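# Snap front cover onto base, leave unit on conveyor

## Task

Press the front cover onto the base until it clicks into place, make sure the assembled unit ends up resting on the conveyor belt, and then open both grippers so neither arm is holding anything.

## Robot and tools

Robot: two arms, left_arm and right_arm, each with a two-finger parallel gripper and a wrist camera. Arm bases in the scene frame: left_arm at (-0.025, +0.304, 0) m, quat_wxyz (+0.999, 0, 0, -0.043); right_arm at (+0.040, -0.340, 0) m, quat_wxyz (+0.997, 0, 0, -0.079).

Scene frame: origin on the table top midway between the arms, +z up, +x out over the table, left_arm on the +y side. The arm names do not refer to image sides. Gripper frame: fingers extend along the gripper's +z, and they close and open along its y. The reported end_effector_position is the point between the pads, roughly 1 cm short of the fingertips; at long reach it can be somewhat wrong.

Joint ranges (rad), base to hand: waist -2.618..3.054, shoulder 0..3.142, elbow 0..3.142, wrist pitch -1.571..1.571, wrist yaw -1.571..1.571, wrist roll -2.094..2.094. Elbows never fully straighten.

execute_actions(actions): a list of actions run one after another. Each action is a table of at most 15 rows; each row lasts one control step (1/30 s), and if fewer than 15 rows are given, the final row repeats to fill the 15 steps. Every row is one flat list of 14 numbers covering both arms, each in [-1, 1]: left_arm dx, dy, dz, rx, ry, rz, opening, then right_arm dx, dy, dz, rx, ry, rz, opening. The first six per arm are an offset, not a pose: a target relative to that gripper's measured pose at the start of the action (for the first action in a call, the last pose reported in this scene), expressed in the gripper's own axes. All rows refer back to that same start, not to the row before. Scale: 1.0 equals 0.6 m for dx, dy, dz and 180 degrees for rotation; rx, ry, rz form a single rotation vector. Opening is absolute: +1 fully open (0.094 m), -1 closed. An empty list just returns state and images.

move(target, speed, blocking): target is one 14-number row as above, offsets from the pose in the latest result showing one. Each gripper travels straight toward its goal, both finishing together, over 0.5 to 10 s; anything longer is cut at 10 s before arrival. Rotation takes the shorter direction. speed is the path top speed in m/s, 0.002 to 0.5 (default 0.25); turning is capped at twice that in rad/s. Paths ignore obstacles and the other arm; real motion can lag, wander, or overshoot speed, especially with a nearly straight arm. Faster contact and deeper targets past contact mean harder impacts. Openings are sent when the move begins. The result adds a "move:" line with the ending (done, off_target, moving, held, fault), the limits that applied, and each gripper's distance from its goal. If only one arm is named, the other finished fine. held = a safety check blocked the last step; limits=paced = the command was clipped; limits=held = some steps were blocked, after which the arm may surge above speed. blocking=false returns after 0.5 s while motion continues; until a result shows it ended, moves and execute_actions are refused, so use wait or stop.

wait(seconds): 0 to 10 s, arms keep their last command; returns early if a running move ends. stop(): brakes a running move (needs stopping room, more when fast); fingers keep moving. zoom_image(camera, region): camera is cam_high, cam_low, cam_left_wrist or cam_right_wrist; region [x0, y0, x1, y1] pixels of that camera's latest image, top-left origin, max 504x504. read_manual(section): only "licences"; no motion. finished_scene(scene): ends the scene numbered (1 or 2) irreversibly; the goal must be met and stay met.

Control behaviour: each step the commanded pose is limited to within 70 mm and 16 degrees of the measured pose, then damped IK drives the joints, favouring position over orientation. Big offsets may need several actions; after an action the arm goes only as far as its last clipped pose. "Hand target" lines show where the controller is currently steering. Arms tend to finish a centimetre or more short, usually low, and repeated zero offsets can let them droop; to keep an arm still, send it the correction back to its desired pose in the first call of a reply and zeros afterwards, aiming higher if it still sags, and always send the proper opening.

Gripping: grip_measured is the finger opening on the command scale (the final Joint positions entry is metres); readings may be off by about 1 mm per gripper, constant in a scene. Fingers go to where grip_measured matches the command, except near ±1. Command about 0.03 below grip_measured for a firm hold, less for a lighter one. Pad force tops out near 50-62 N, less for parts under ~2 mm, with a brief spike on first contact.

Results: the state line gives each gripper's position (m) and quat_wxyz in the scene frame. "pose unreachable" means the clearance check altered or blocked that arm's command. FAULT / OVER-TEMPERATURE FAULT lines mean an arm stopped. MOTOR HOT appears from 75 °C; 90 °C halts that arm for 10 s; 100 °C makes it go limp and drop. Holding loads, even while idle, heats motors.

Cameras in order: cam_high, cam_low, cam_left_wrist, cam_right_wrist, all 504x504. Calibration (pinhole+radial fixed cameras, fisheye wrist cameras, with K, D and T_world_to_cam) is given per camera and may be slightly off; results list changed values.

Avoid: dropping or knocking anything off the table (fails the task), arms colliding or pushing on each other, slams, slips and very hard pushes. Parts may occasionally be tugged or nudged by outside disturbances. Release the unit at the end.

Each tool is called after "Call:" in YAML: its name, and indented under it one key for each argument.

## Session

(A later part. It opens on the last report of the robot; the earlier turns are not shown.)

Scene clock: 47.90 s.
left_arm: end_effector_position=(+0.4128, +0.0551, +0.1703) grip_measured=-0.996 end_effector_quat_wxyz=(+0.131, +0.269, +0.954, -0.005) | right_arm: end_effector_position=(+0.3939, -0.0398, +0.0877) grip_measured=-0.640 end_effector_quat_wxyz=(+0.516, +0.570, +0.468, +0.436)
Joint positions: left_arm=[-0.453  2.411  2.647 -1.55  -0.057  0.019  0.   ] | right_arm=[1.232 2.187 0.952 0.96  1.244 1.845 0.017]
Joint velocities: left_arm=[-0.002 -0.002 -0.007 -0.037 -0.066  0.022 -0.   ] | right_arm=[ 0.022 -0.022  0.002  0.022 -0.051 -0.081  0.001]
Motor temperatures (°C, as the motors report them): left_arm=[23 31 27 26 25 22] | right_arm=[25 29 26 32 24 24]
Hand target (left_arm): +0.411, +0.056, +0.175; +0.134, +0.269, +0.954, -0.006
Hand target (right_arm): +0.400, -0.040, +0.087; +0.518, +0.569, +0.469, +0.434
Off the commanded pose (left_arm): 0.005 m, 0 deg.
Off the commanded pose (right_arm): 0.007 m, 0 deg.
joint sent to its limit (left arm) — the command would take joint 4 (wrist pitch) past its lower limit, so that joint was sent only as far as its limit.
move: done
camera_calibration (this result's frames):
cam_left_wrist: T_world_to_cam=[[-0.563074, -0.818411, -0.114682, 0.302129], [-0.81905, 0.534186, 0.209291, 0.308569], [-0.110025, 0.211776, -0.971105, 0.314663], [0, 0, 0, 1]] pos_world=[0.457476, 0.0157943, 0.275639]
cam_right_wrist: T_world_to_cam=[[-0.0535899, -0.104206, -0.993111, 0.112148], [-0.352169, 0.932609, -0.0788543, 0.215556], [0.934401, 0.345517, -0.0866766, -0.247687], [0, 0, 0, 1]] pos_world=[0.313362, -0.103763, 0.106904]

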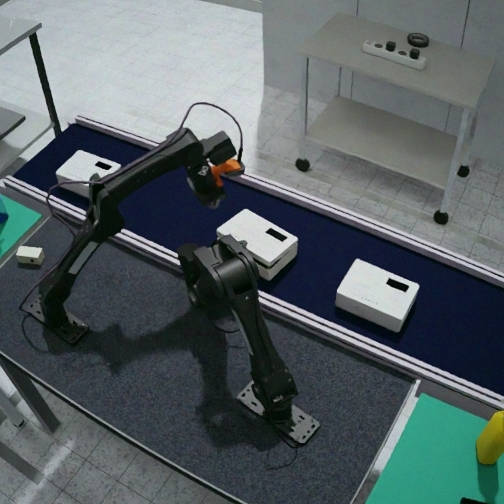

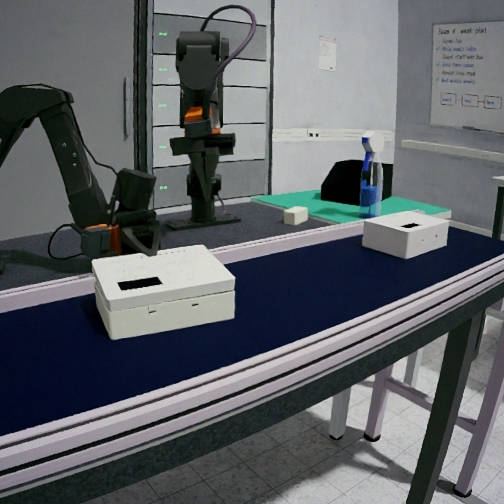

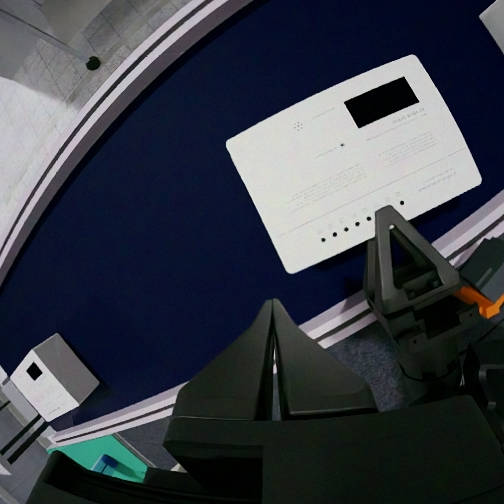

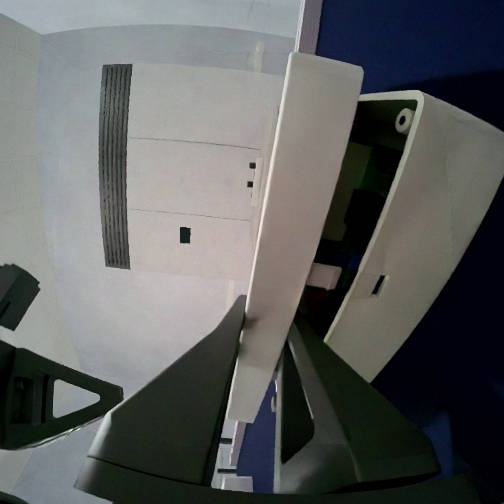

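Call:
execute_actions:
  actions:
    - [[0,0,-0.008,0,0,0,-1, 0,0,0.008,0,0,0,-0.62],[0,0,-0.008,0,0,0,-1, 0,0,0.008,0,0,0,-0.60],[0,0,-0.008,0,0,0,-1, 0,0,0.008,0,0,0,-0.58],[0,0,-0.008,0,0,0,-1, 0,0,0.008,0,0,0,-0.56],[0,0,-0.008,0,0,0,-1, 0,0,0.008,0,0,0,-0.54],[0,0,-0.008,0,0,0,-1, 0,0,0.008,0,0,0,-0.52],[0,0,-0.008,0,0,0,-1, 0,0,0.008,0,0,0,-0.50],[0,0,-0.008,0,0,0,-1, 0,0,0.008,0,0,0,-0.48],[0,0,-0.008,0,0,0,-1, 0,0,0.008,0,0,0,-0.46],[0,0,-0.008,0,0,0,-1, 0,0,0.008,0,0,0,-0.44],[0,0,-0.008,0,0,0,-1, 0,0,0.008,0,0,0,-0.42],[0,0,-0.008,0,0,0,-1, 0,0,0.008,0,0,0,-0.40],[0,0,-0.008,0,0,0,-1, 0,0,0.008,0,0,0,-0.38],[0,0,-0.008,0,0,0,-1, 0,0,0.008,0,0,0,-0.36],[0,0,-0.008,0,0,0,-1, 0,0,0.008,0,0,0,-0.34]]

Call:
zoom_image:
  camera: "cam_high"
  region: [190,180,320,300]

Scene clock: 48.97 s.
left_arm: end_effector_position=(+0.4128, +0.0551, +0.1703) grip_measured=-0.996 end_effector_quat_wxyz=(+0.131, +0.269, +0.954, -0.005) | right_arm: end_effector_position=(+0.3941, -0.0390, +0.0878) grip_measured=-0.352 end_effector_quat_wxyz=(+0.514, +0.569, +0.469, +0.438)
Joint positions: left_arm=[-0.453  2.411  2.647 -1.55  -0.057  0.019  0.   ] | right_arm=[1.232 2.187 0.952 0.963 1.239 1.845 0.03 ]
Joint velocities: left_arm=[ 0.002  0.007  0.002 -0.007  0.037 -0.095  0.001] | right_arm=[ 0.012 -0.007  0.017  0.022  0.022  0.051  0.021]
Motor temperatures (°C, as the motors report them): left_arm=[23 31 27 26 25 22] | right_arm=[25 29 26 32 24 24]
Hand target (left_arm): +0.411, +0.056, +0.175; +0.134, +0.269, +0.954, -0.006
Hand target (right_arm): +0.399, -0.041, +0.087; +0.516, +0.570, +0.468, +0.436
Off the commanded pose (left_arm): 0.005 m, 0 deg.
Off the commanded pose (right_arm): 0.005 m, 0 deg.
joint sent to its limit (left arm) — the command would take joint 4 (wrist pitch) past its lower limit, so that joint was sent only as far as its limit.
camera_calibration (this result's frames):
cam_left_wrist: T_world_to_cam=[[-0.563074, -0.818411, -0.114682, 0.302129], [-0.81905, 0.534186, 0.209291, 0.308569], [-0.110025, 0.211776, -0.971105, 0.314663], [0, 0, 0, 1]] pos_world=[0.457476, 0.0157943, 0.275639]
cam_right_wrist: T_world_to_cam=[[-0.0531322, -0.101857, -0.993379, 0.112253], [-0.356275, 0.93125, -0.0764304, 0.216179], [0.932869, 0.349856, -0.0857684, -0.247432], [0, 0, 0, 1]] pos_world=[0.313805, -0.103318, 0.10681]

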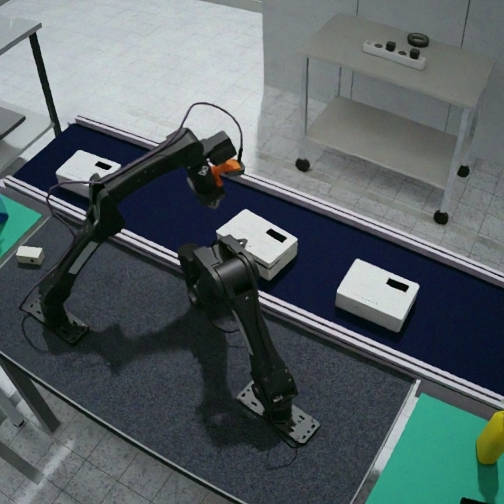

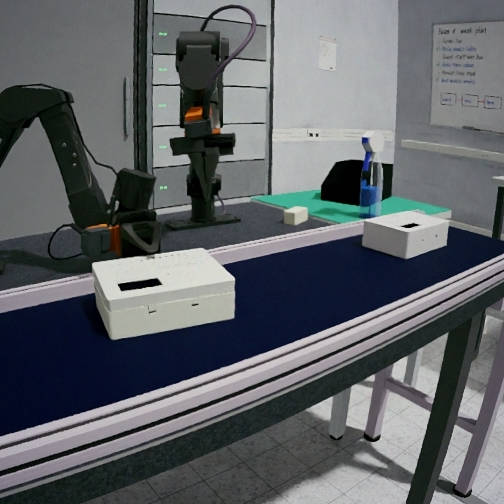

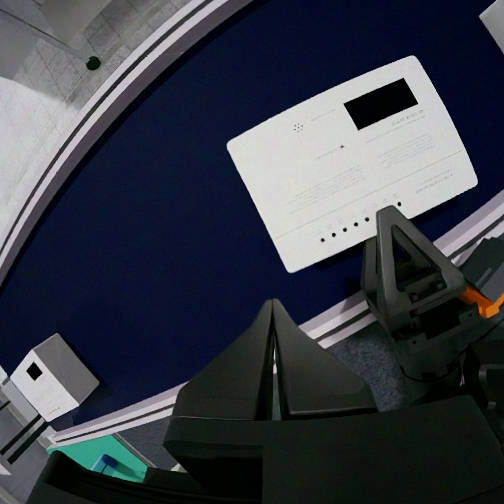

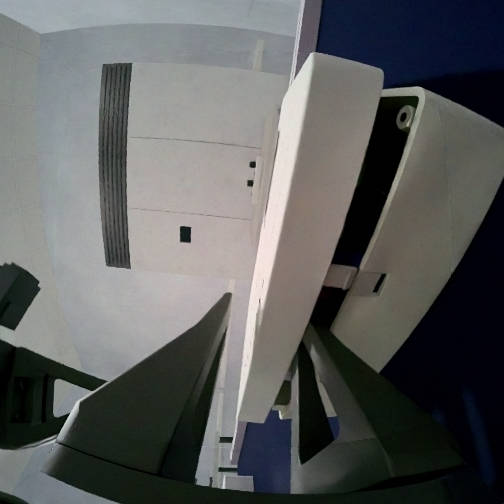

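Region (190, 180, 320, 300) of cam_high's 504x504 image, scaled by 3.877, with more detail than that image has; it fills the top 465 rows of this view, and the rest is white.

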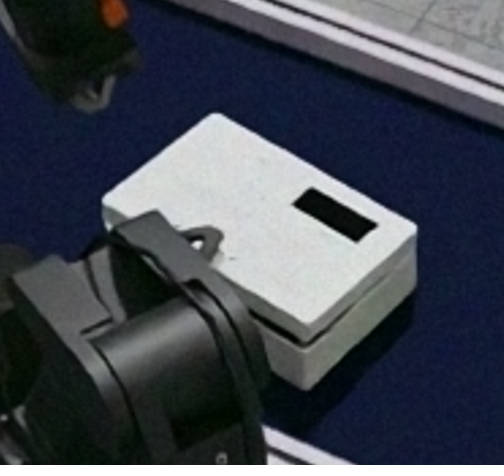

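Call:
move:
  target: [-0.102,-0.039,0.170,0,0,0,-1, 0,0,0.008,0,0,0,-0.29]
  speed: 0.08

Call:
zoom_image:
  camera: "cam_low"
  region: [70,180,250,350]

Scene clock: 51.37 s.
left_arm: end_effector_position=(+0.4724, +0.0051, +0.0865) grip_measured=-0.996 end_effector_quat_wxyz=(+0.176, +0.269, +0.947, -0.019) | right_arm: end_effector_position=(+0.3943, -0.0378, +0.0883) grip_measured=-0.292 end_effector_quat_wxyz=(+0.512, +0.569, +0.469, +0.441)
Joint positions: left_arm=[-0.475  2.718  2.853 -1.355 -0.06   0.005  0.   ] | right_arm=[1.232 2.187 0.952 0.968 1.233 1.845 0.033]
Joint velocities: left_arm=[-0.002 -0.002 -0.002  0.022  0.051  0.007 -0.001] | right_arm=[ 0.007 -0.002 -0.002 -0.007  0.007  0.095 -0.001]
Motor temperatures (°C, as the motors report them): left_arm=[23 31 27 26 25 22] | right_arm=[25 29 26 32 24 24]
Hand target (left_arm): +0.474, -0.002, +0.084; +0.184, +0.269, +0.945, -0.021
Hand target (right_arm): +0.399, -0.040, +0.087; +0.514, +0.569, +0.469, +0.438
Off the commanded pose (left_arm): 0.010 m, 5 deg.
Off the commanded pose (right_arm): 0.005 m, 0 deg.
elbow stopped short (left arm): the move would have taken joint 3 (elbow) straighter than the controller allows; a more bent joint 3 avoids this.
move: off_target (left_arm)
camera_calibration (this result's frames):
cam_left_wrist: T_world_to_cam=[[-0.560222, -0.819911, -0.117888, 0.284109], [-0.827787, 0.548937, 0.115919, 0.413783], [-0.03033, 0.162526, -0.986238, 0.214408], [0, 0, 0, 1]] pos_world=[0.508192, -0.0290437, 0.196986]
cam_right_wrist: T_world_to_cam=[[-0.0512052, -0.0964237, -0.994022, 0.112336], [-0.361304, 0.929697, -0.0715721, 0.216725], [0.931041, 0.355479, -0.0824436, -0.247381], [0, 0, 0, 1]] pos_world=[0.314378, -0.102718, 0.106781]

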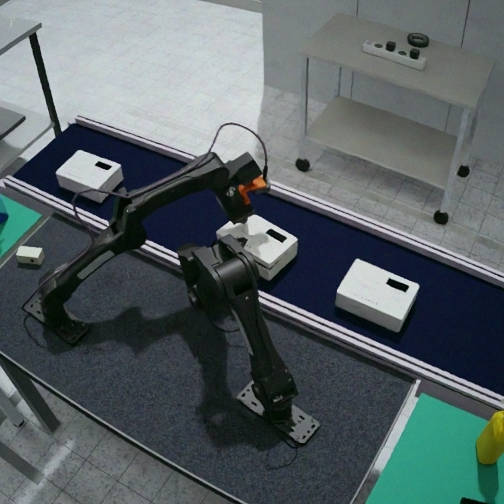

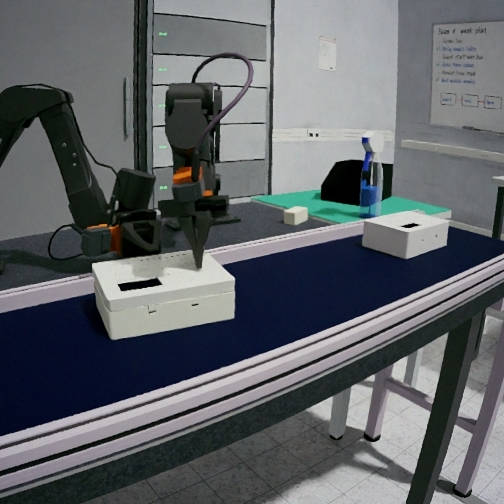

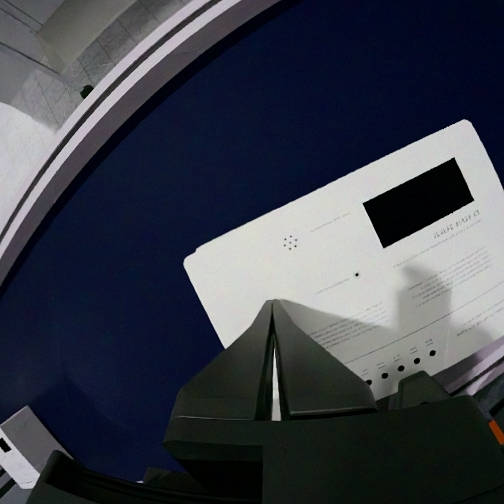

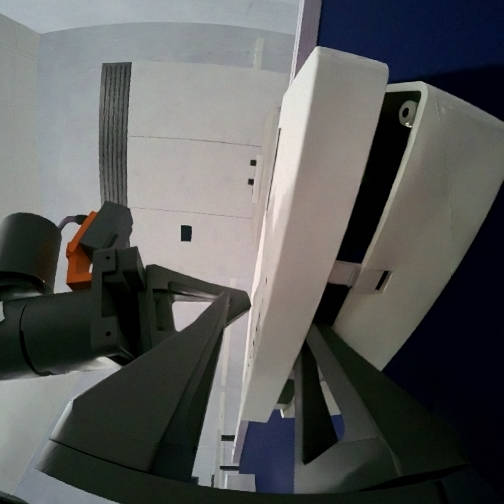

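Region (70, 180, 250, 350) of cam_low's 504x504 image, scaled by 2.800, with more detail than that image has.

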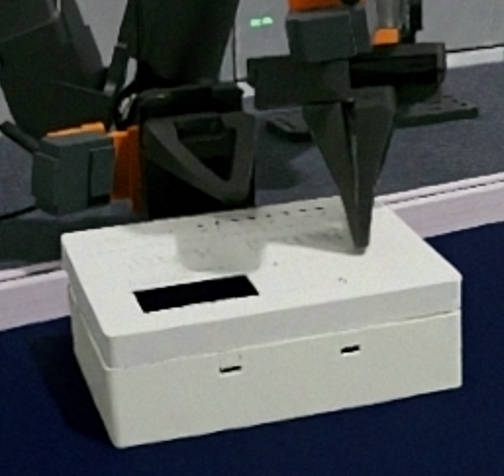

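Call:
move:
  target: [0,0,0.015,0,0,0,-1, 0,0.0,-0.07,0,0,0,-0.29]
  speed: 0.05

Call:
zoom_image:
  camera: "cam_high"
  region: [190,180,320,300]

Scene clock: 52.80 s.
left_arm: end_effector_position=(+0.4732, +0.0047, +0.0869) grip_measured=-0.996 end_effector_quat_wxyz=(+0.177, +0.269, +0.946, -0.020) | right_arm: end_effector_position=(+0.3585, -0.0254, +0.0898) grip_measured=-0.292 end_effector_quat_wxyz=(+0.504, +0.571, +0.466, +0.451)
Joint positions: left_arm=[-0.475  2.718  2.853 -1.351 -0.06   0.005  0.   ] | right_arm=[1.331 2.154 0.93  0.879 1.314 1.952 0.033]
Joint velocities: left_arm=[-0.002  0.007  0.002 -0.037  0.007 -0.051 -0.   ] | right_arm=[-0.017 -0.002 -0.017 -0.066 -0.095  0.051 -0.   ]
Motor temperatures (°C, as the motors report them): left_arm=[23 31 27 26 25 22] | right_arm=[25 29 26 32 24 24]
Hand target (left_arm): +0.475, +0.004, +0.078; +0.175, +0.269, +0.947, -0.019
Hand target (right_arm): +0.353, -0.031, +0.092; +0.512, +0.568, +0.469, +0.442
Off the commanded pose (left_arm): 0.009 m, 0 deg.
Off the commanded pose (right_arm): 0.008 m, 2 deg.
move: done
camera_calibration (this result's frames):
cam_left_wrist: T_world_to_cam=[[-0.559841, -0.82015, -0.118034, 0.284016], [-0.828155, 0.549168, 0.11213, 0.415131], [-0.0271426, 0.160526, -0.986658, 0.213367], [0, 0, 0, 1]] pos_world=[0.508588, -0.0292922, 0.197496]
cam_right_wrist: T_world_to_cam=[[-0.0446818, -0.0735403, -0.996291, 0.111713], [-0.372141, 0.926734, -0.0517163, 0.194383], [0.9271, 0.36845, -0.0687755, -0.217796], [0, 0, 0, 1]] pos_world=[0.279248, -0.091679, 0.106373]

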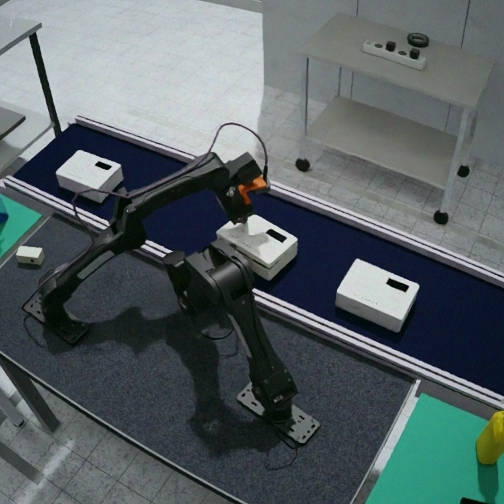

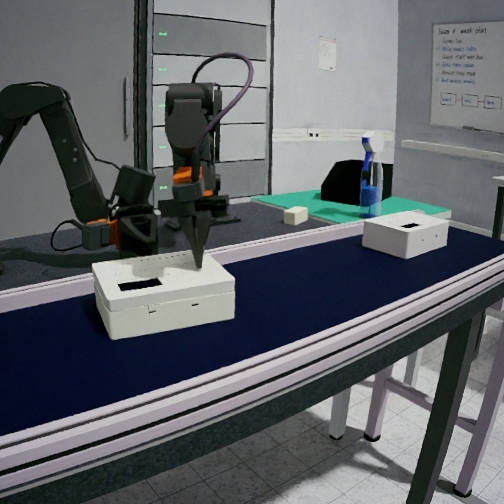

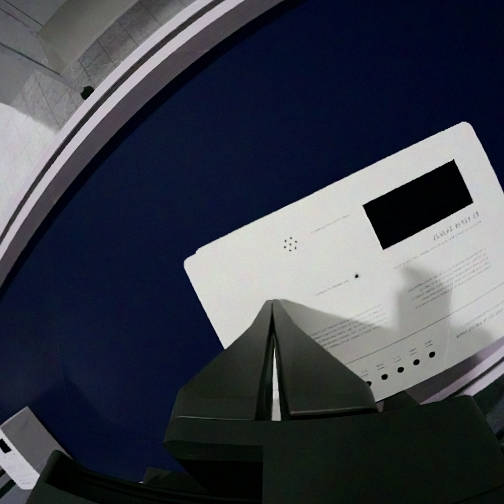

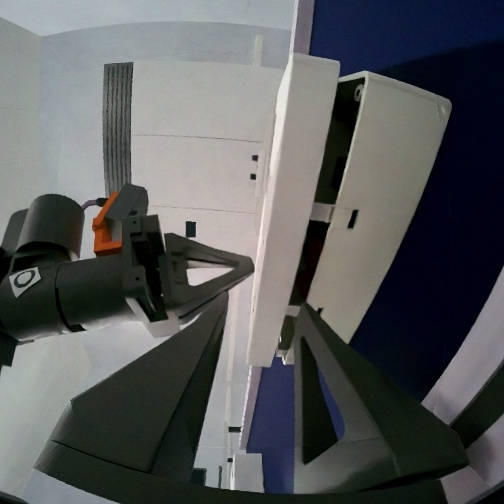

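Region (190, 180, 320, 300) of cam_high's 504x504 image, scaled by 3.877, with more detail than that image has; it fills the top 465 rows of this view, and the rest is white.

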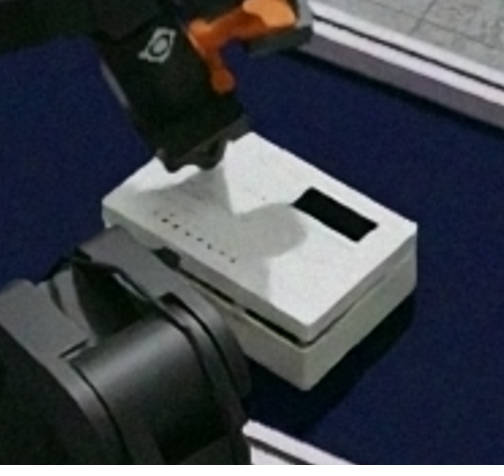

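Call:
move:
  target: [0,0,0.015,0,0,0,-1, -0.02,0.035,0.0,0.06,0,-0.015,-1]
  speed: 0.1

Call:
move:
  target: [0,0,0.015,0,0,0,-1, -0.005,0.02,0.075,0,0,0,-1]
  speed: 0.1

Scene clock: 54.77 s.
left_arm: end_effector_position=(+0.4739, +0.0042, +0.0872) grip_measured=-0.996 end_effector_quat_wxyz=(+0.179, +0.269, +0.946, -0.021) | right_arm: end_effector_position=(+0.3586, -0.0270, +0.1138) grip_measured=-0.986 end_effector_quat_wxyz=(+0.467, +0.570, +0.519, +0.433)
Joint positions: left_arm=[-0.475  2.718  2.853 -1.348 -0.06   0.005  0.   ] | right_arm=[1.312 1.961 0.93  0.497 1.189 2.082 0.001]
Joint velocities: left_arm=[-0.027  0.002 -0.007 -0.022 -0.007 -0.095  0.001] | right_arm=[-0.017  0.002 -0.012 -0.007 -0.066 -0.066  0.001]
Motor temperatures (°C, as the motors report them): left_arm=[23 32 27 26 25 22] | right_arm=[25 30 26 32 24 24]
Hand target (left_arm): +0.476, +0.004, +0.078; +0.177, +0.269, +0.947, -0.020
Hand target (right_arm): +0.359, -0.038, +0.111; +0.473, +0.570, +0.526, +0.418
Off the commanded pose (left_arm): 0.009 m, 0 deg.
Off the commanded pose (right_arm): 0.012 m, 6 deg.
joint sent to its limit (right arm) — the command would take joint 6 (wrist roll) past its upper limit, so that joint was sent only as far as its limit.
move: off_target (right_arm)
camera_calibration (this result's frames):
cam_left_wrist: T_world_to_cam=[[-0.559459, -0.820389, -0.118179, 0.283921], [-0.828511, 0.549392, 0.10834, 0.416474], [-0.0239538, 0.158525, -0.987064, 0.212322], [0, 0, 0, 1]] pos_world=[0.508982, -0.0295398, 0.198008]
cam_right_wrist: T_world_to_cam=[[-0.145616, -0.104495, -0.983807, 0.169387], [-0.447313, 0.893916, -0.0287387, 0.220564], [0.882444, 0.435885, -0.17691, -0.185529], [0, 0, 0, 1]] pos_world=[0.287045, -0.0985964, 0.140161]

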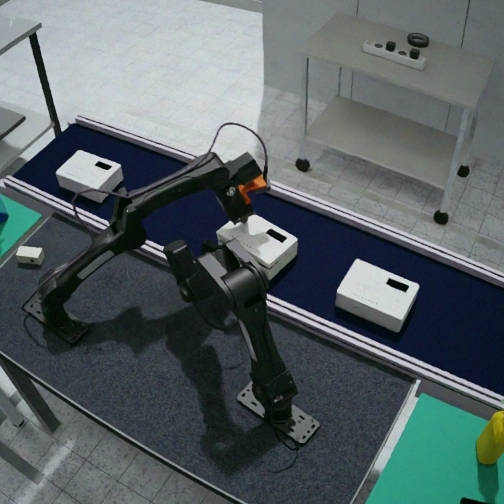

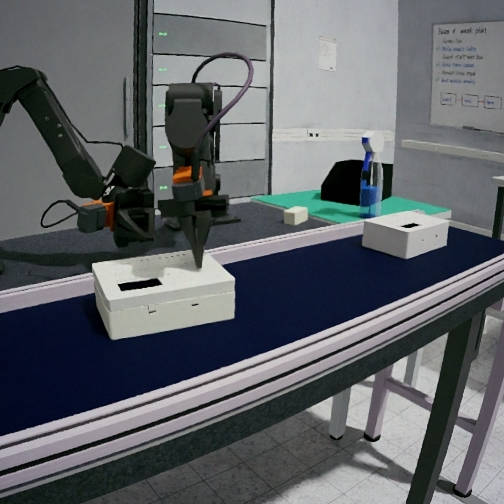

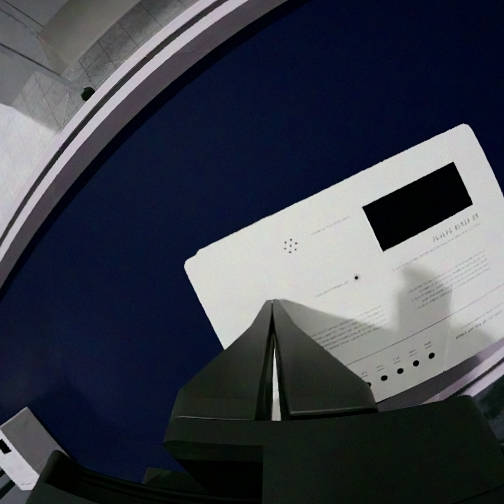

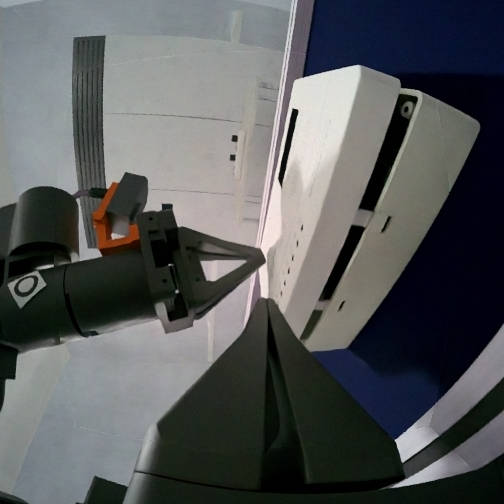

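Scene clock: 55.73 s.
left_arm: end_effector_position=(+0.4747, +0.0037, +0.0875) grip_measured=-0.996 end_effector_quat_wxyz=(+0.181, +0.269, +0.946, -0.021) | right_arm: end_effector_position=(+0.3990, -0.0377, +0.1138) grip_measured=-0.986 end_effector_quat_wxyz=(+0.464, +0.573, +0.520, +0.432)
Joint positions: left_arm=[-0.475  2.718  2.853 -1.344 -0.06   0.005  0.   ] | right_arm=[1.199 1.992 0.949 0.609 1.085 1.972 0.001]
Joint velocities: left_arm=[-0.007 -0.012  0.002  0.037  0.007 -0.037 -0.001] | right_arm=[-0.007 -0.002  0.007 -0.022 -0.022 -0.095  0.   ]
Motor temperatures (°C, as the motors report them): left_arm=[23 32 27 26 25 22] | right_arm=[25 30 26 32 24 24]
Hand target (left_arm): +0.477, +0.003, +0.079; +0.179, +0.269, +0.946, -0.020
Hand target (right_arm): +0.405, -0.034, +0.117; +0.467, +0.570, +0.519, +0.432
Off the commanded pose (left_arm): 0.009 m, 0 deg.
Off the commanded pose (right_arm): 0.007 m, 0 deg.
move: done
camera_calibration (this result's frames):
cam_left_wrist: T_world_to_cam=[[-0.559077, -0.820629, -0.118323, 0.283826], [-0.828855, 0.549608, 0.104548, 0.417814], [-0.0207638, 0.156523, -0.987456, 0.21127], [0, 0, 0, 1]] pos_world=[0.509375, -0.0297862, 0.198522]
cam_right_wrist: T_world_to_cam=[[-0.151311, -0.100147, -0.9834, 0.176593], [-0.447079, 0.894217, -0.0222748, 0.247405], [0.881604, 0.436287, -0.180079, -0.215789], [0, 0, 0, 1]] pos_world=[0.32757, -0.109403, 0.140313]

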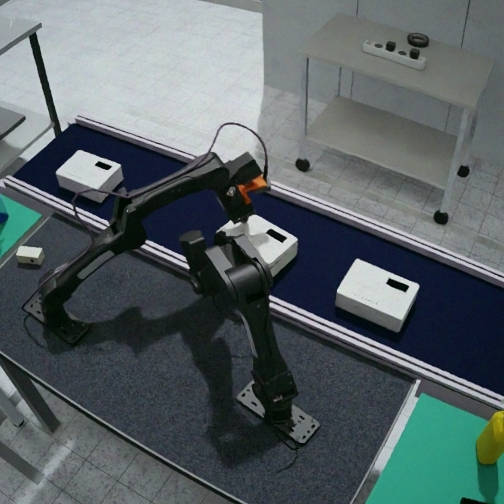

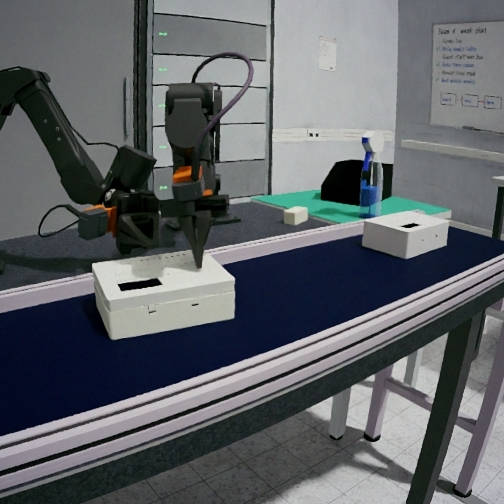

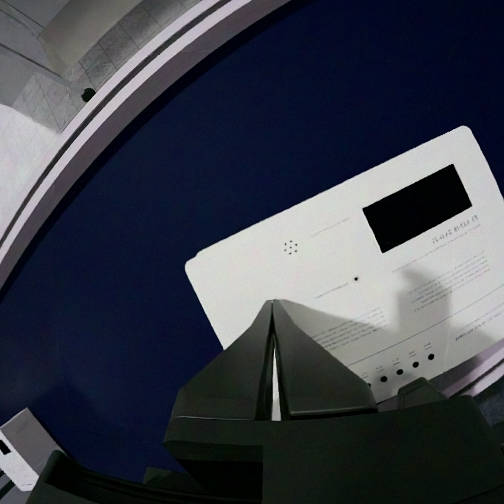

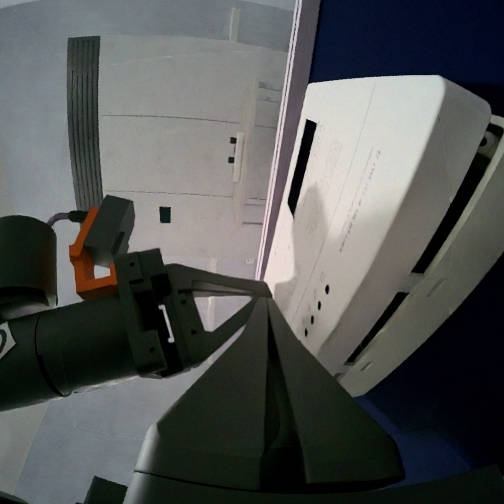

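Call:
move:
  target: [0,0,0.008,0,0,0,-1, 0,-0.1,0.02,0,0,0,-1]
  speed: 0.04

Call:
zoom_image:
  camera: "cam_high"
  region: [190,180,320,300]

Call:
zoom_image:
  camera: "cam_low"
  region: [70,180,250,350]

Scene clock: 57.80 s.
left_arm: end_effector_position=(+0.4747, +0.0037, +0.0875) grip_measured=-0.996 end_effector_quat_wxyz=(+0.181, +0.269, +0.946, -0.021) | right_arm: end_effector_position=(+0.4058, -0.0317, +0.0989) grip_measured=-0.987 end_effector_quat_wxyz=(+0.455, +0.590, +0.458, +0.484)
Joint positions: left_arm=[-0.475  2.718  2.853 -1.344 -0.06   0.005  0.   ] | right_arm=[1.199 2.13  0.949 0.91  1.121 1.972 0.001]
Joint velocities: left_arm=[ 0.002 -0.022 -0.012 -0.066 -0.007  0.037 -0.   ] | right_arm=[-0.012 -0.002 -0.012 -0.007 -0.037 -0.007  0.   ]
Motor temperatures (°C, as the motors report them): left_arm=[23 32 27 26 25 22] | right_arm=[25 29 26 32 24 24]
Hand target (left_arm): +0.476, +0.003, +0.083; +0.181, +0.269, +0.946, -0.021
Hand target (right_arm): +0.397, -0.039, +0.054; +0.464, +0.573, +0.519, +0.433
Off the commanded pose (left_arm): 0.005 m, 0 deg.
Off the commanded pose (right_arm): 0.047 m, 10 deg.
move: off_target (right_arm)
camera_calibration (this result's frames):
cam_left_wrist: T_world_to_cam=[[-0.559077, -0.820629, -0.118323, 0.283826], [-0.828855, 0.549608, 0.104548, 0.417814], [-0.0207638, 0.156523, -0.987456, 0.21127], [0, 0, 0, 1]] pos_world=[0.509375, -0.0297862, 0.198522]
cam_right_wrist: T_world_to_cam=[[-0.0606201, 0.036101, -0.997508, 0.132514], [-0.418611, 0.906297, 0.0582396, 0.225599], [0.90614, 0.421098, -0.0398275, -0.251455], [0, 0, 0, 1]] pos_world=[0.330324, -0.103356, 0.10903]

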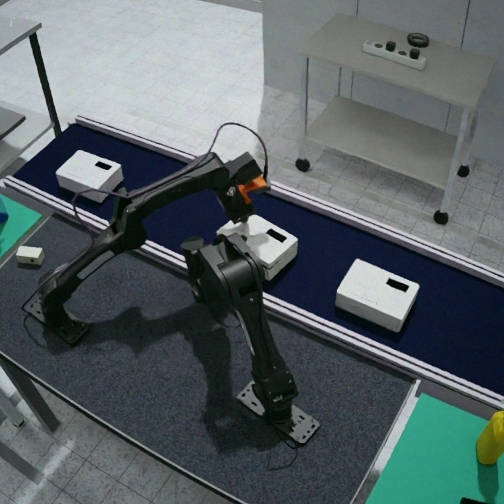

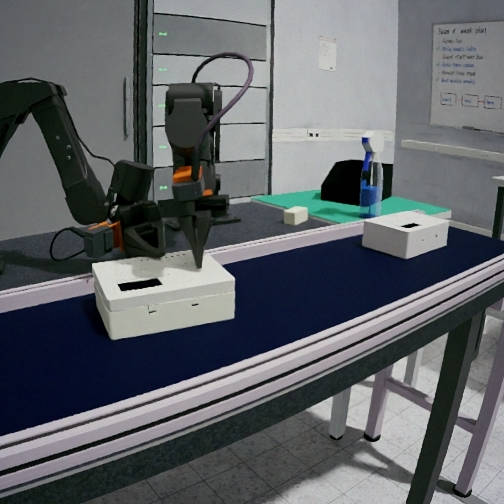

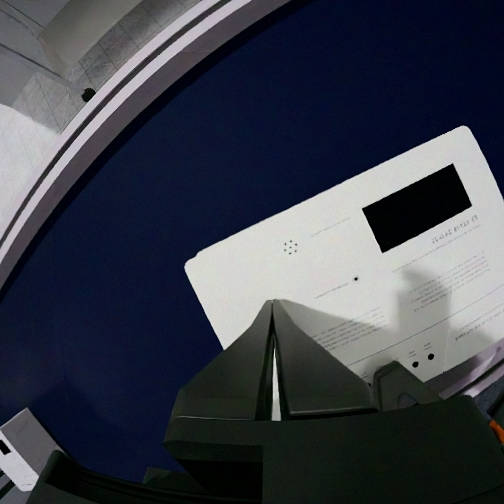

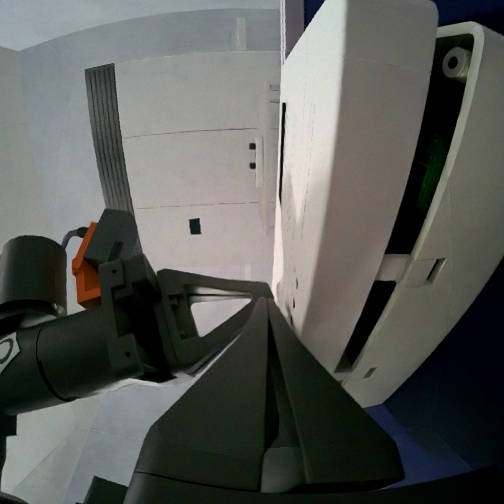

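Region (190, 180, 320, 300) of cam_high's 504x504 image, scaled by 3.877, with more detail than that image has; it fills the top 465 rows of this view, and the rest is white.

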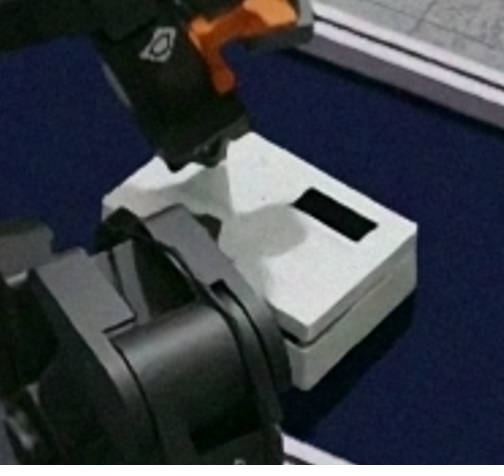

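Region (70, 180, 250, 350) of cam_low's 504x504 image, scaled by 2.800, with more detail than that image has.

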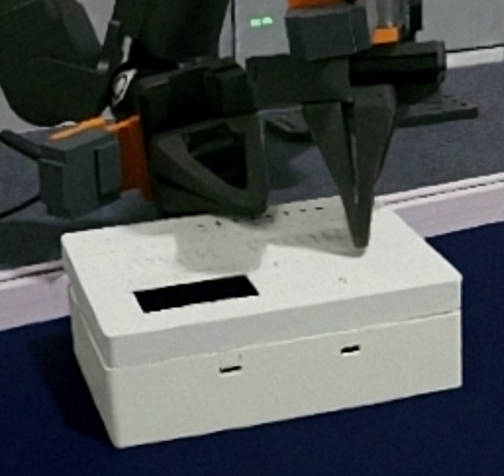

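Call:
move:
  target: [0,0,0.03,0,0,0,-1, -0.03,-0.115,0.0,0.06,0,-0.07,-1]
  speed: 0.06

Call:
zoom_image:
  camera: "cam_high"
  region: [190,180,320,300]

Scene clock: 60.63 s.
left_arm: end_effector_position=(+0.4804, +0.0001, +0.0860) grip_measured=-0.996 end_effector_quat_wxyz=(+0.192, +0.268, +0.944, -0.024) | right_arm: end_effector_position=(+0.4056, -0.0321, +0.0977) grip_measured=-0.987 end_effector_quat_wxyz=(+0.448, +0.598, +0.450, +0.489)
Joint positions: left_arm=[-0.475  2.725  2.853 -1.313 -0.06   0.005  0.   ] | right_arm=[1.199 2.13  0.949 0.9   1.121 2.009 0.001]
Joint velocities: left_arm=[-0.007  0.012  0.012  0.037  0.051 -0.022 -0.001] | right_arm=[-0.007  0.012 -0.022 -0.037  0.066 -0.007 -0.001]
Motor temperatures (°C, as the motors report them): left_arm=[23 32 27 26 25 22] | right_arm=[25 29 26 32 24 24]
Hand target (left_arm): +0.480, +0.002, +0.071; +0.180, +0.269, +0.946, -0.021
Hand target (right_arm): +0.392, -0.045, +0.033; +0.453, +0.574, +0.550, +0.404
Off the commanded pose (left_arm): 0.015 m, 1 deg.
Off the commanded pose (right_arm): 0.070 m, 18 deg; orientation clipped at the last step of the last action.
move: off_target (left_arm, right_arm); limits=paced
camera_calibration (this result's frames):
cam_left_wrist: T_world_to_cam=[[-0.556775, -0.822074, -0.119146, 0.282861], [-0.830662, 0.550741, 0.0817663, 0.427577], [-0.00159915, 0.144496, -0.989504, 0.201383], [0, 0, 0, 1]] pos_world=[0.512983, -0.0320508, 0.19801]
cam_right_wrist: T_world_to_cam=[[-0.0613785, 0.0641383, -0.996052, 0.132319], [-0.413984, 0.906412, 0.0838766, 0.221622], [0.908213, 0.417498, -0.0290819, -0.253143], [0, 0, 0, 1]] pos_world=[0.329778, -0.103681, 0.105846]

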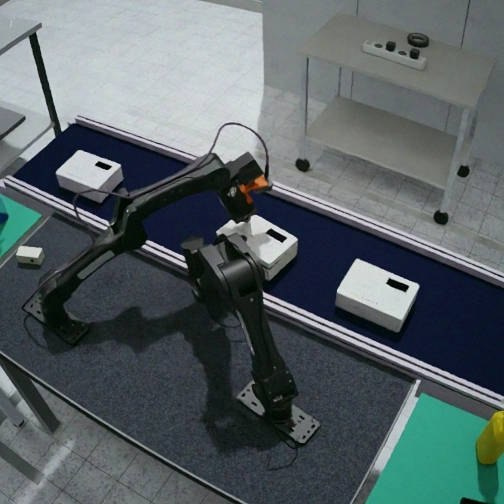

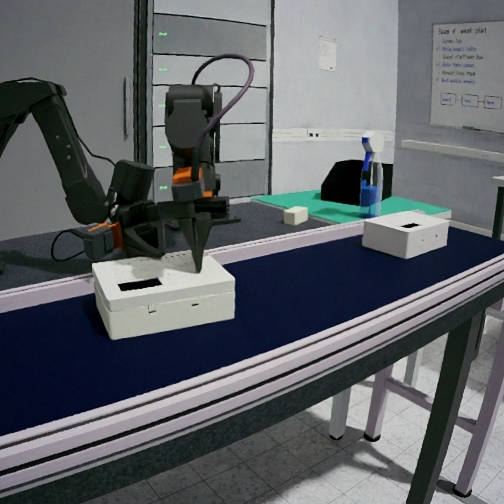

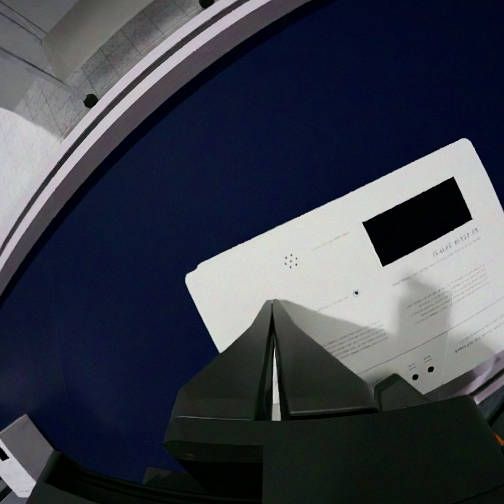

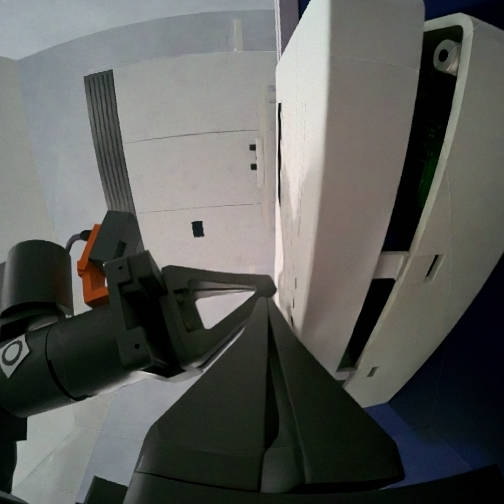

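Region (190, 180, 320, 300) of cam_high's 504x504 image, scaled by 3.877, with more detail than that image has; it fills the top 465 rows of this view, and the rest is white.

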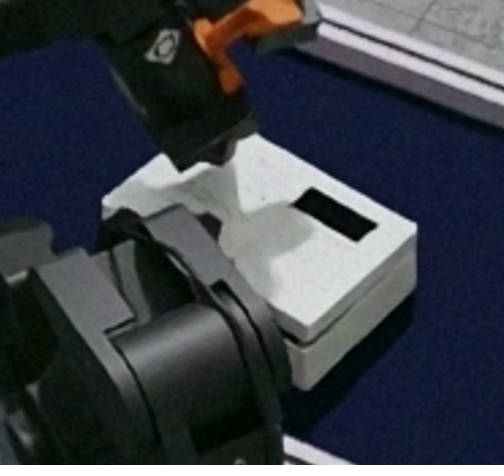

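Call:
move:
  target: [-0.077,0.037,0.012,0,-0.08,0,-1, 0,-0.04,0.0,0,0,0,-1]
  speed: 0.08

Call:
zoom_image:
  camera: "cam_low"
  region: [70,180,250,350]

Scene clock: 63.27 s.
left_arm: end_effector_position=(+0.5264, -0.0071, +0.0854) grip_measured=-0.996 end_effector_quat_wxyz=(+0.295, +0.266, +0.916, -0.051) | right_arm: end_effector_position=(+0.4066, -0.0323, +0.1021) grip_measured=-0.987 end_effector_quat_wxyz=(+0.441, +0.608, +0.409, +0.519)
Joint positions: left_arm=[-0.441  2.562  2.427 -0.829 -0.042  0.051  0.   ] | right_arm=[1.201 2.168 0.95  1.038 1.148 2.009 0.001]
Joint velocities: left_arm=[ 0.012 -0.007  0.007  0.022 -0.007 -0.037  0.   ] | right_arm=[ 0.002 -0.007  0.007  0.007  0.037 -0.051 -0.001]
Motor temperatures (°C, as the motors report them): left_arm=[23 33 27 27 25 22] | right_arm=[25 29 26 31 24 24]
Hand target (left_arm): +0.530, -0.005, +0.099; +0.309, +0.265, +0.912, -0.057
Hand target (right_arm): +0.402, -0.029, +0.075; +0.449, +0.597, +0.450, +0.490
Off the commanded pose (left_arm): 0.013 m, 2 deg.
Off the commanded pose (right_arm): 0.028 m, 6 deg.
move: off_target (left_arm, right_arm)
camera_calibration (this result's frames):
cam_left_wrist: T_world_to_cam=[[-0.545173, -0.827262, -0.135735, 0.297769], [-0.816774, 0.560625, -0.136307, 0.481115], [0.188858, 0.036554, -0.981324, 0.100204], [0, 0, 0, 1]] pos_world=[0.536373, -0.0270553, 0.20433]
cam_right_wrist: T_world_to_cam=[[-0.00332504, 0.148646, -0.988885, 0.115153], [-0.39893, 0.906596, 0.137618, 0.21026], [0.916975, 0.394953, 0.0562848, -0.266807], [0, 0, 0, 1]] pos_world=[0.328917, -0.102362, 0.0999552]

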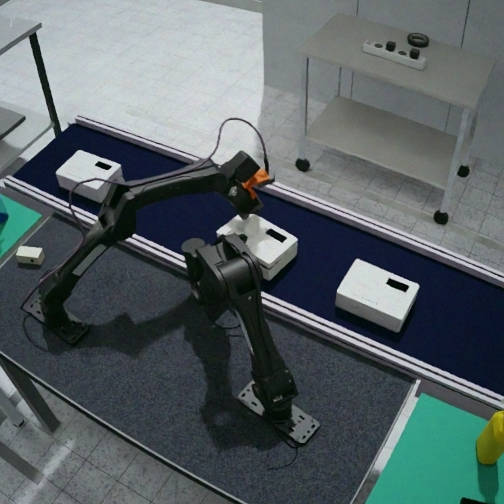

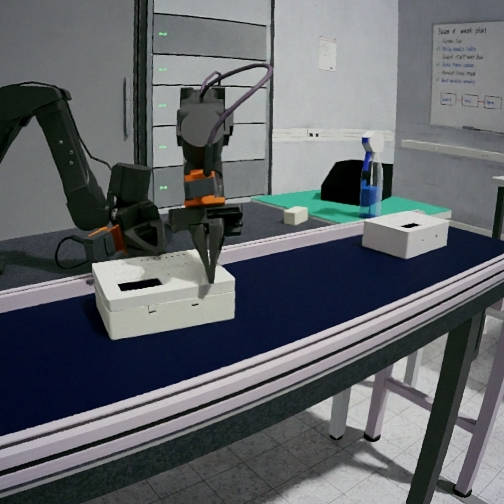

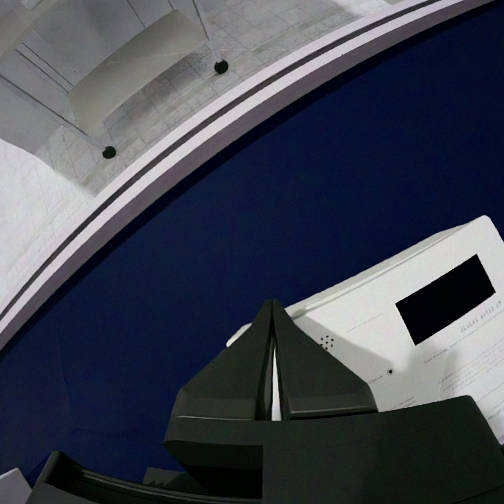

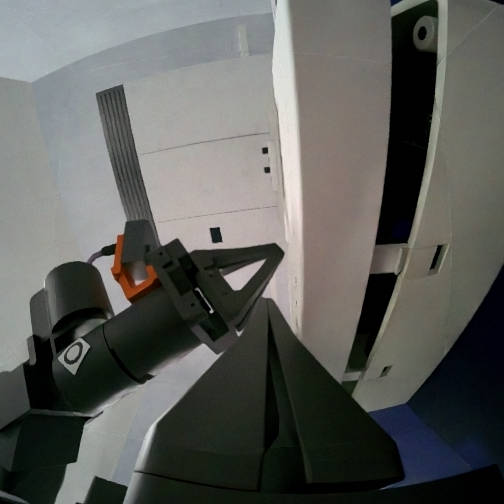

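Region (70, 180, 250, 350) of cam_low's 504x504 image, scaled by 2.800, with more detail than that image has.

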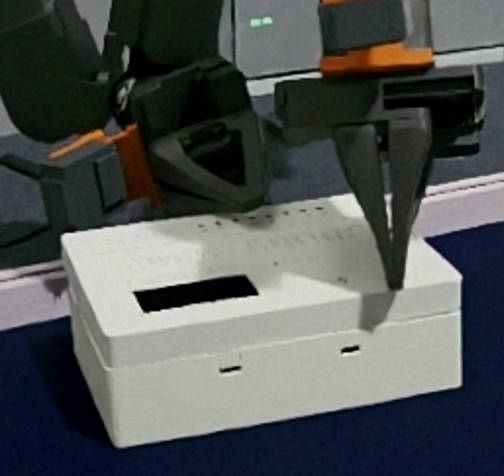

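Call:
move:
  target: [0,0,0.025,0,0,0,-1, -0.017,0.056,-0.012,0.428,0.152,-0.258,-1]
  speed: 0.4

Call:
zoom_image:
  camera: "cam_low"
  region: [70,180,250,350]

Scene clock: 66.70 s.
left_arm: end_effector_position=(+0.5327, -0.0108, +0.0764) grip_measured=-0.996 end_effector_quat_wxyz=(+0.298, +0.266, +0.916, -0.052) | right_arm: end_effector_position=(+0.4182, -0.0368, +0.1386) grip_measured=-0.987 end_effector_quat_wxyz=(+0.085, +0.434, +0.884, +0.152)
Joint positions: left_arm=[-0.441  2.606  2.47  -0.822 -0.042  0.051  0.   ] | right_arm=[ 0.843  2.079  1.93  -1.071  0.027  1.592  0.001]
Joint velocities: left_arm=[-0.007 -0.022 -0.002  0.037  0.007  0.007 -0.   ] | right_arm=[ 0.002 -0.022 -0.002  0.007 -0.022 -0.022 -0.   ]
Motor temperatures (°C, as the motors report them): left_arm=[23 33 27 27 25 22] | right_arm=[25 29 26 31 24 24]
Hand target (left_arm): +0.534, -0.010, +0.073; +0.295, +0.266, +0.916, -0.051
Hand target (right_arm): +0.416, -0.038, +0.138; +0.085, +0.435, +0.884, +0.151
Off the commanded pose (left_arm): 0.004 m, 0 deg.
Off the commanded pose (right_arm): 0.024 m, 11 deg.
move: held (right_arm); limits=held; held on 7 of 73 steps (right_arm), including the last (right_arm)
pose unreachable (right arm): on one or more control steps of this call, first in action 0 (counted from 0), this arm could not follow its commanded pose, so it was not sent that pose on those steps. On the call's last step it was still not sent that pose. It may still have moved: this result reports where it is.
cause: the commanded pose would bring a part of the arm too close to another arm (this arm's wrist (the part past joint 4) and the other arm's wrist (the part past joint 4)).
camera_calibration (this result's frames):
cam_left_wrist: T_world_to_cam=[[-0.544903, -0.8274, -0.135979, 0.296765], [-0.81575, 0.560621, -0.142325, 0.487051], [0.193993, 0.0333716, -0.980435, 0.0875078], [0, 0, 0, 1]] pos_world=[0.542044, -0.0304279, 0.195469]
cam_right_wrist: T_world_to_cam=[[-0.642672, -0.660871, -0.387585, 0.306231], [-0.761999, 0.498832, 0.412946, 0.312546], [-0.0795641, 0.560728, -0.824168, 0.267181], [0, 0, 0, 1]] pos_world=[0.456224, -0.103345, 0.209828]

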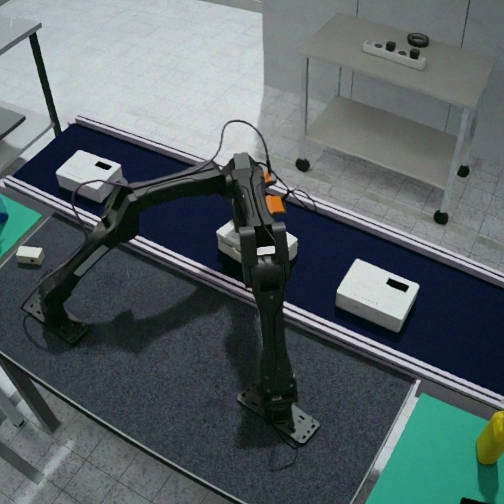

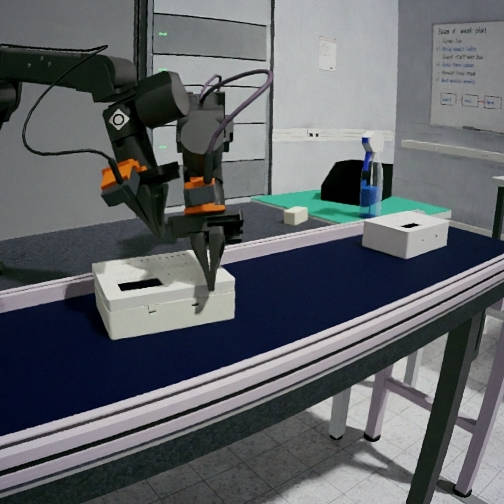

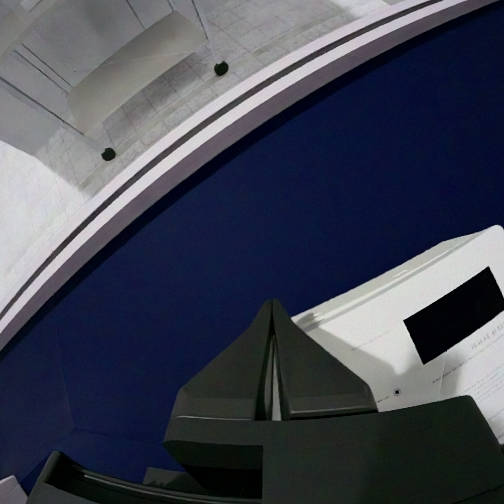

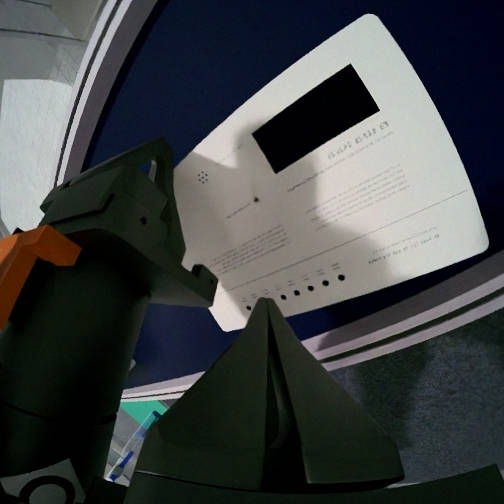

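Region (70, 180, 250, 350) of cam_low's 504x504 image, scaled by 2.800, with more detail than that image has.

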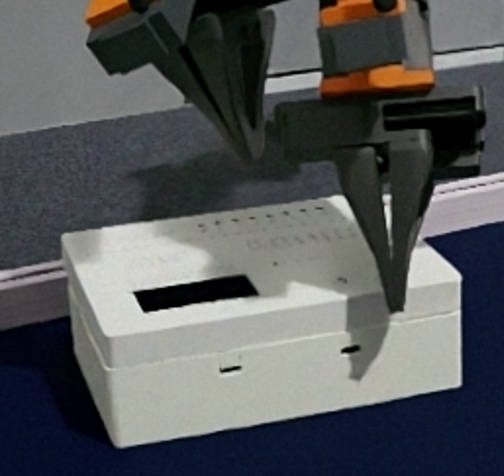

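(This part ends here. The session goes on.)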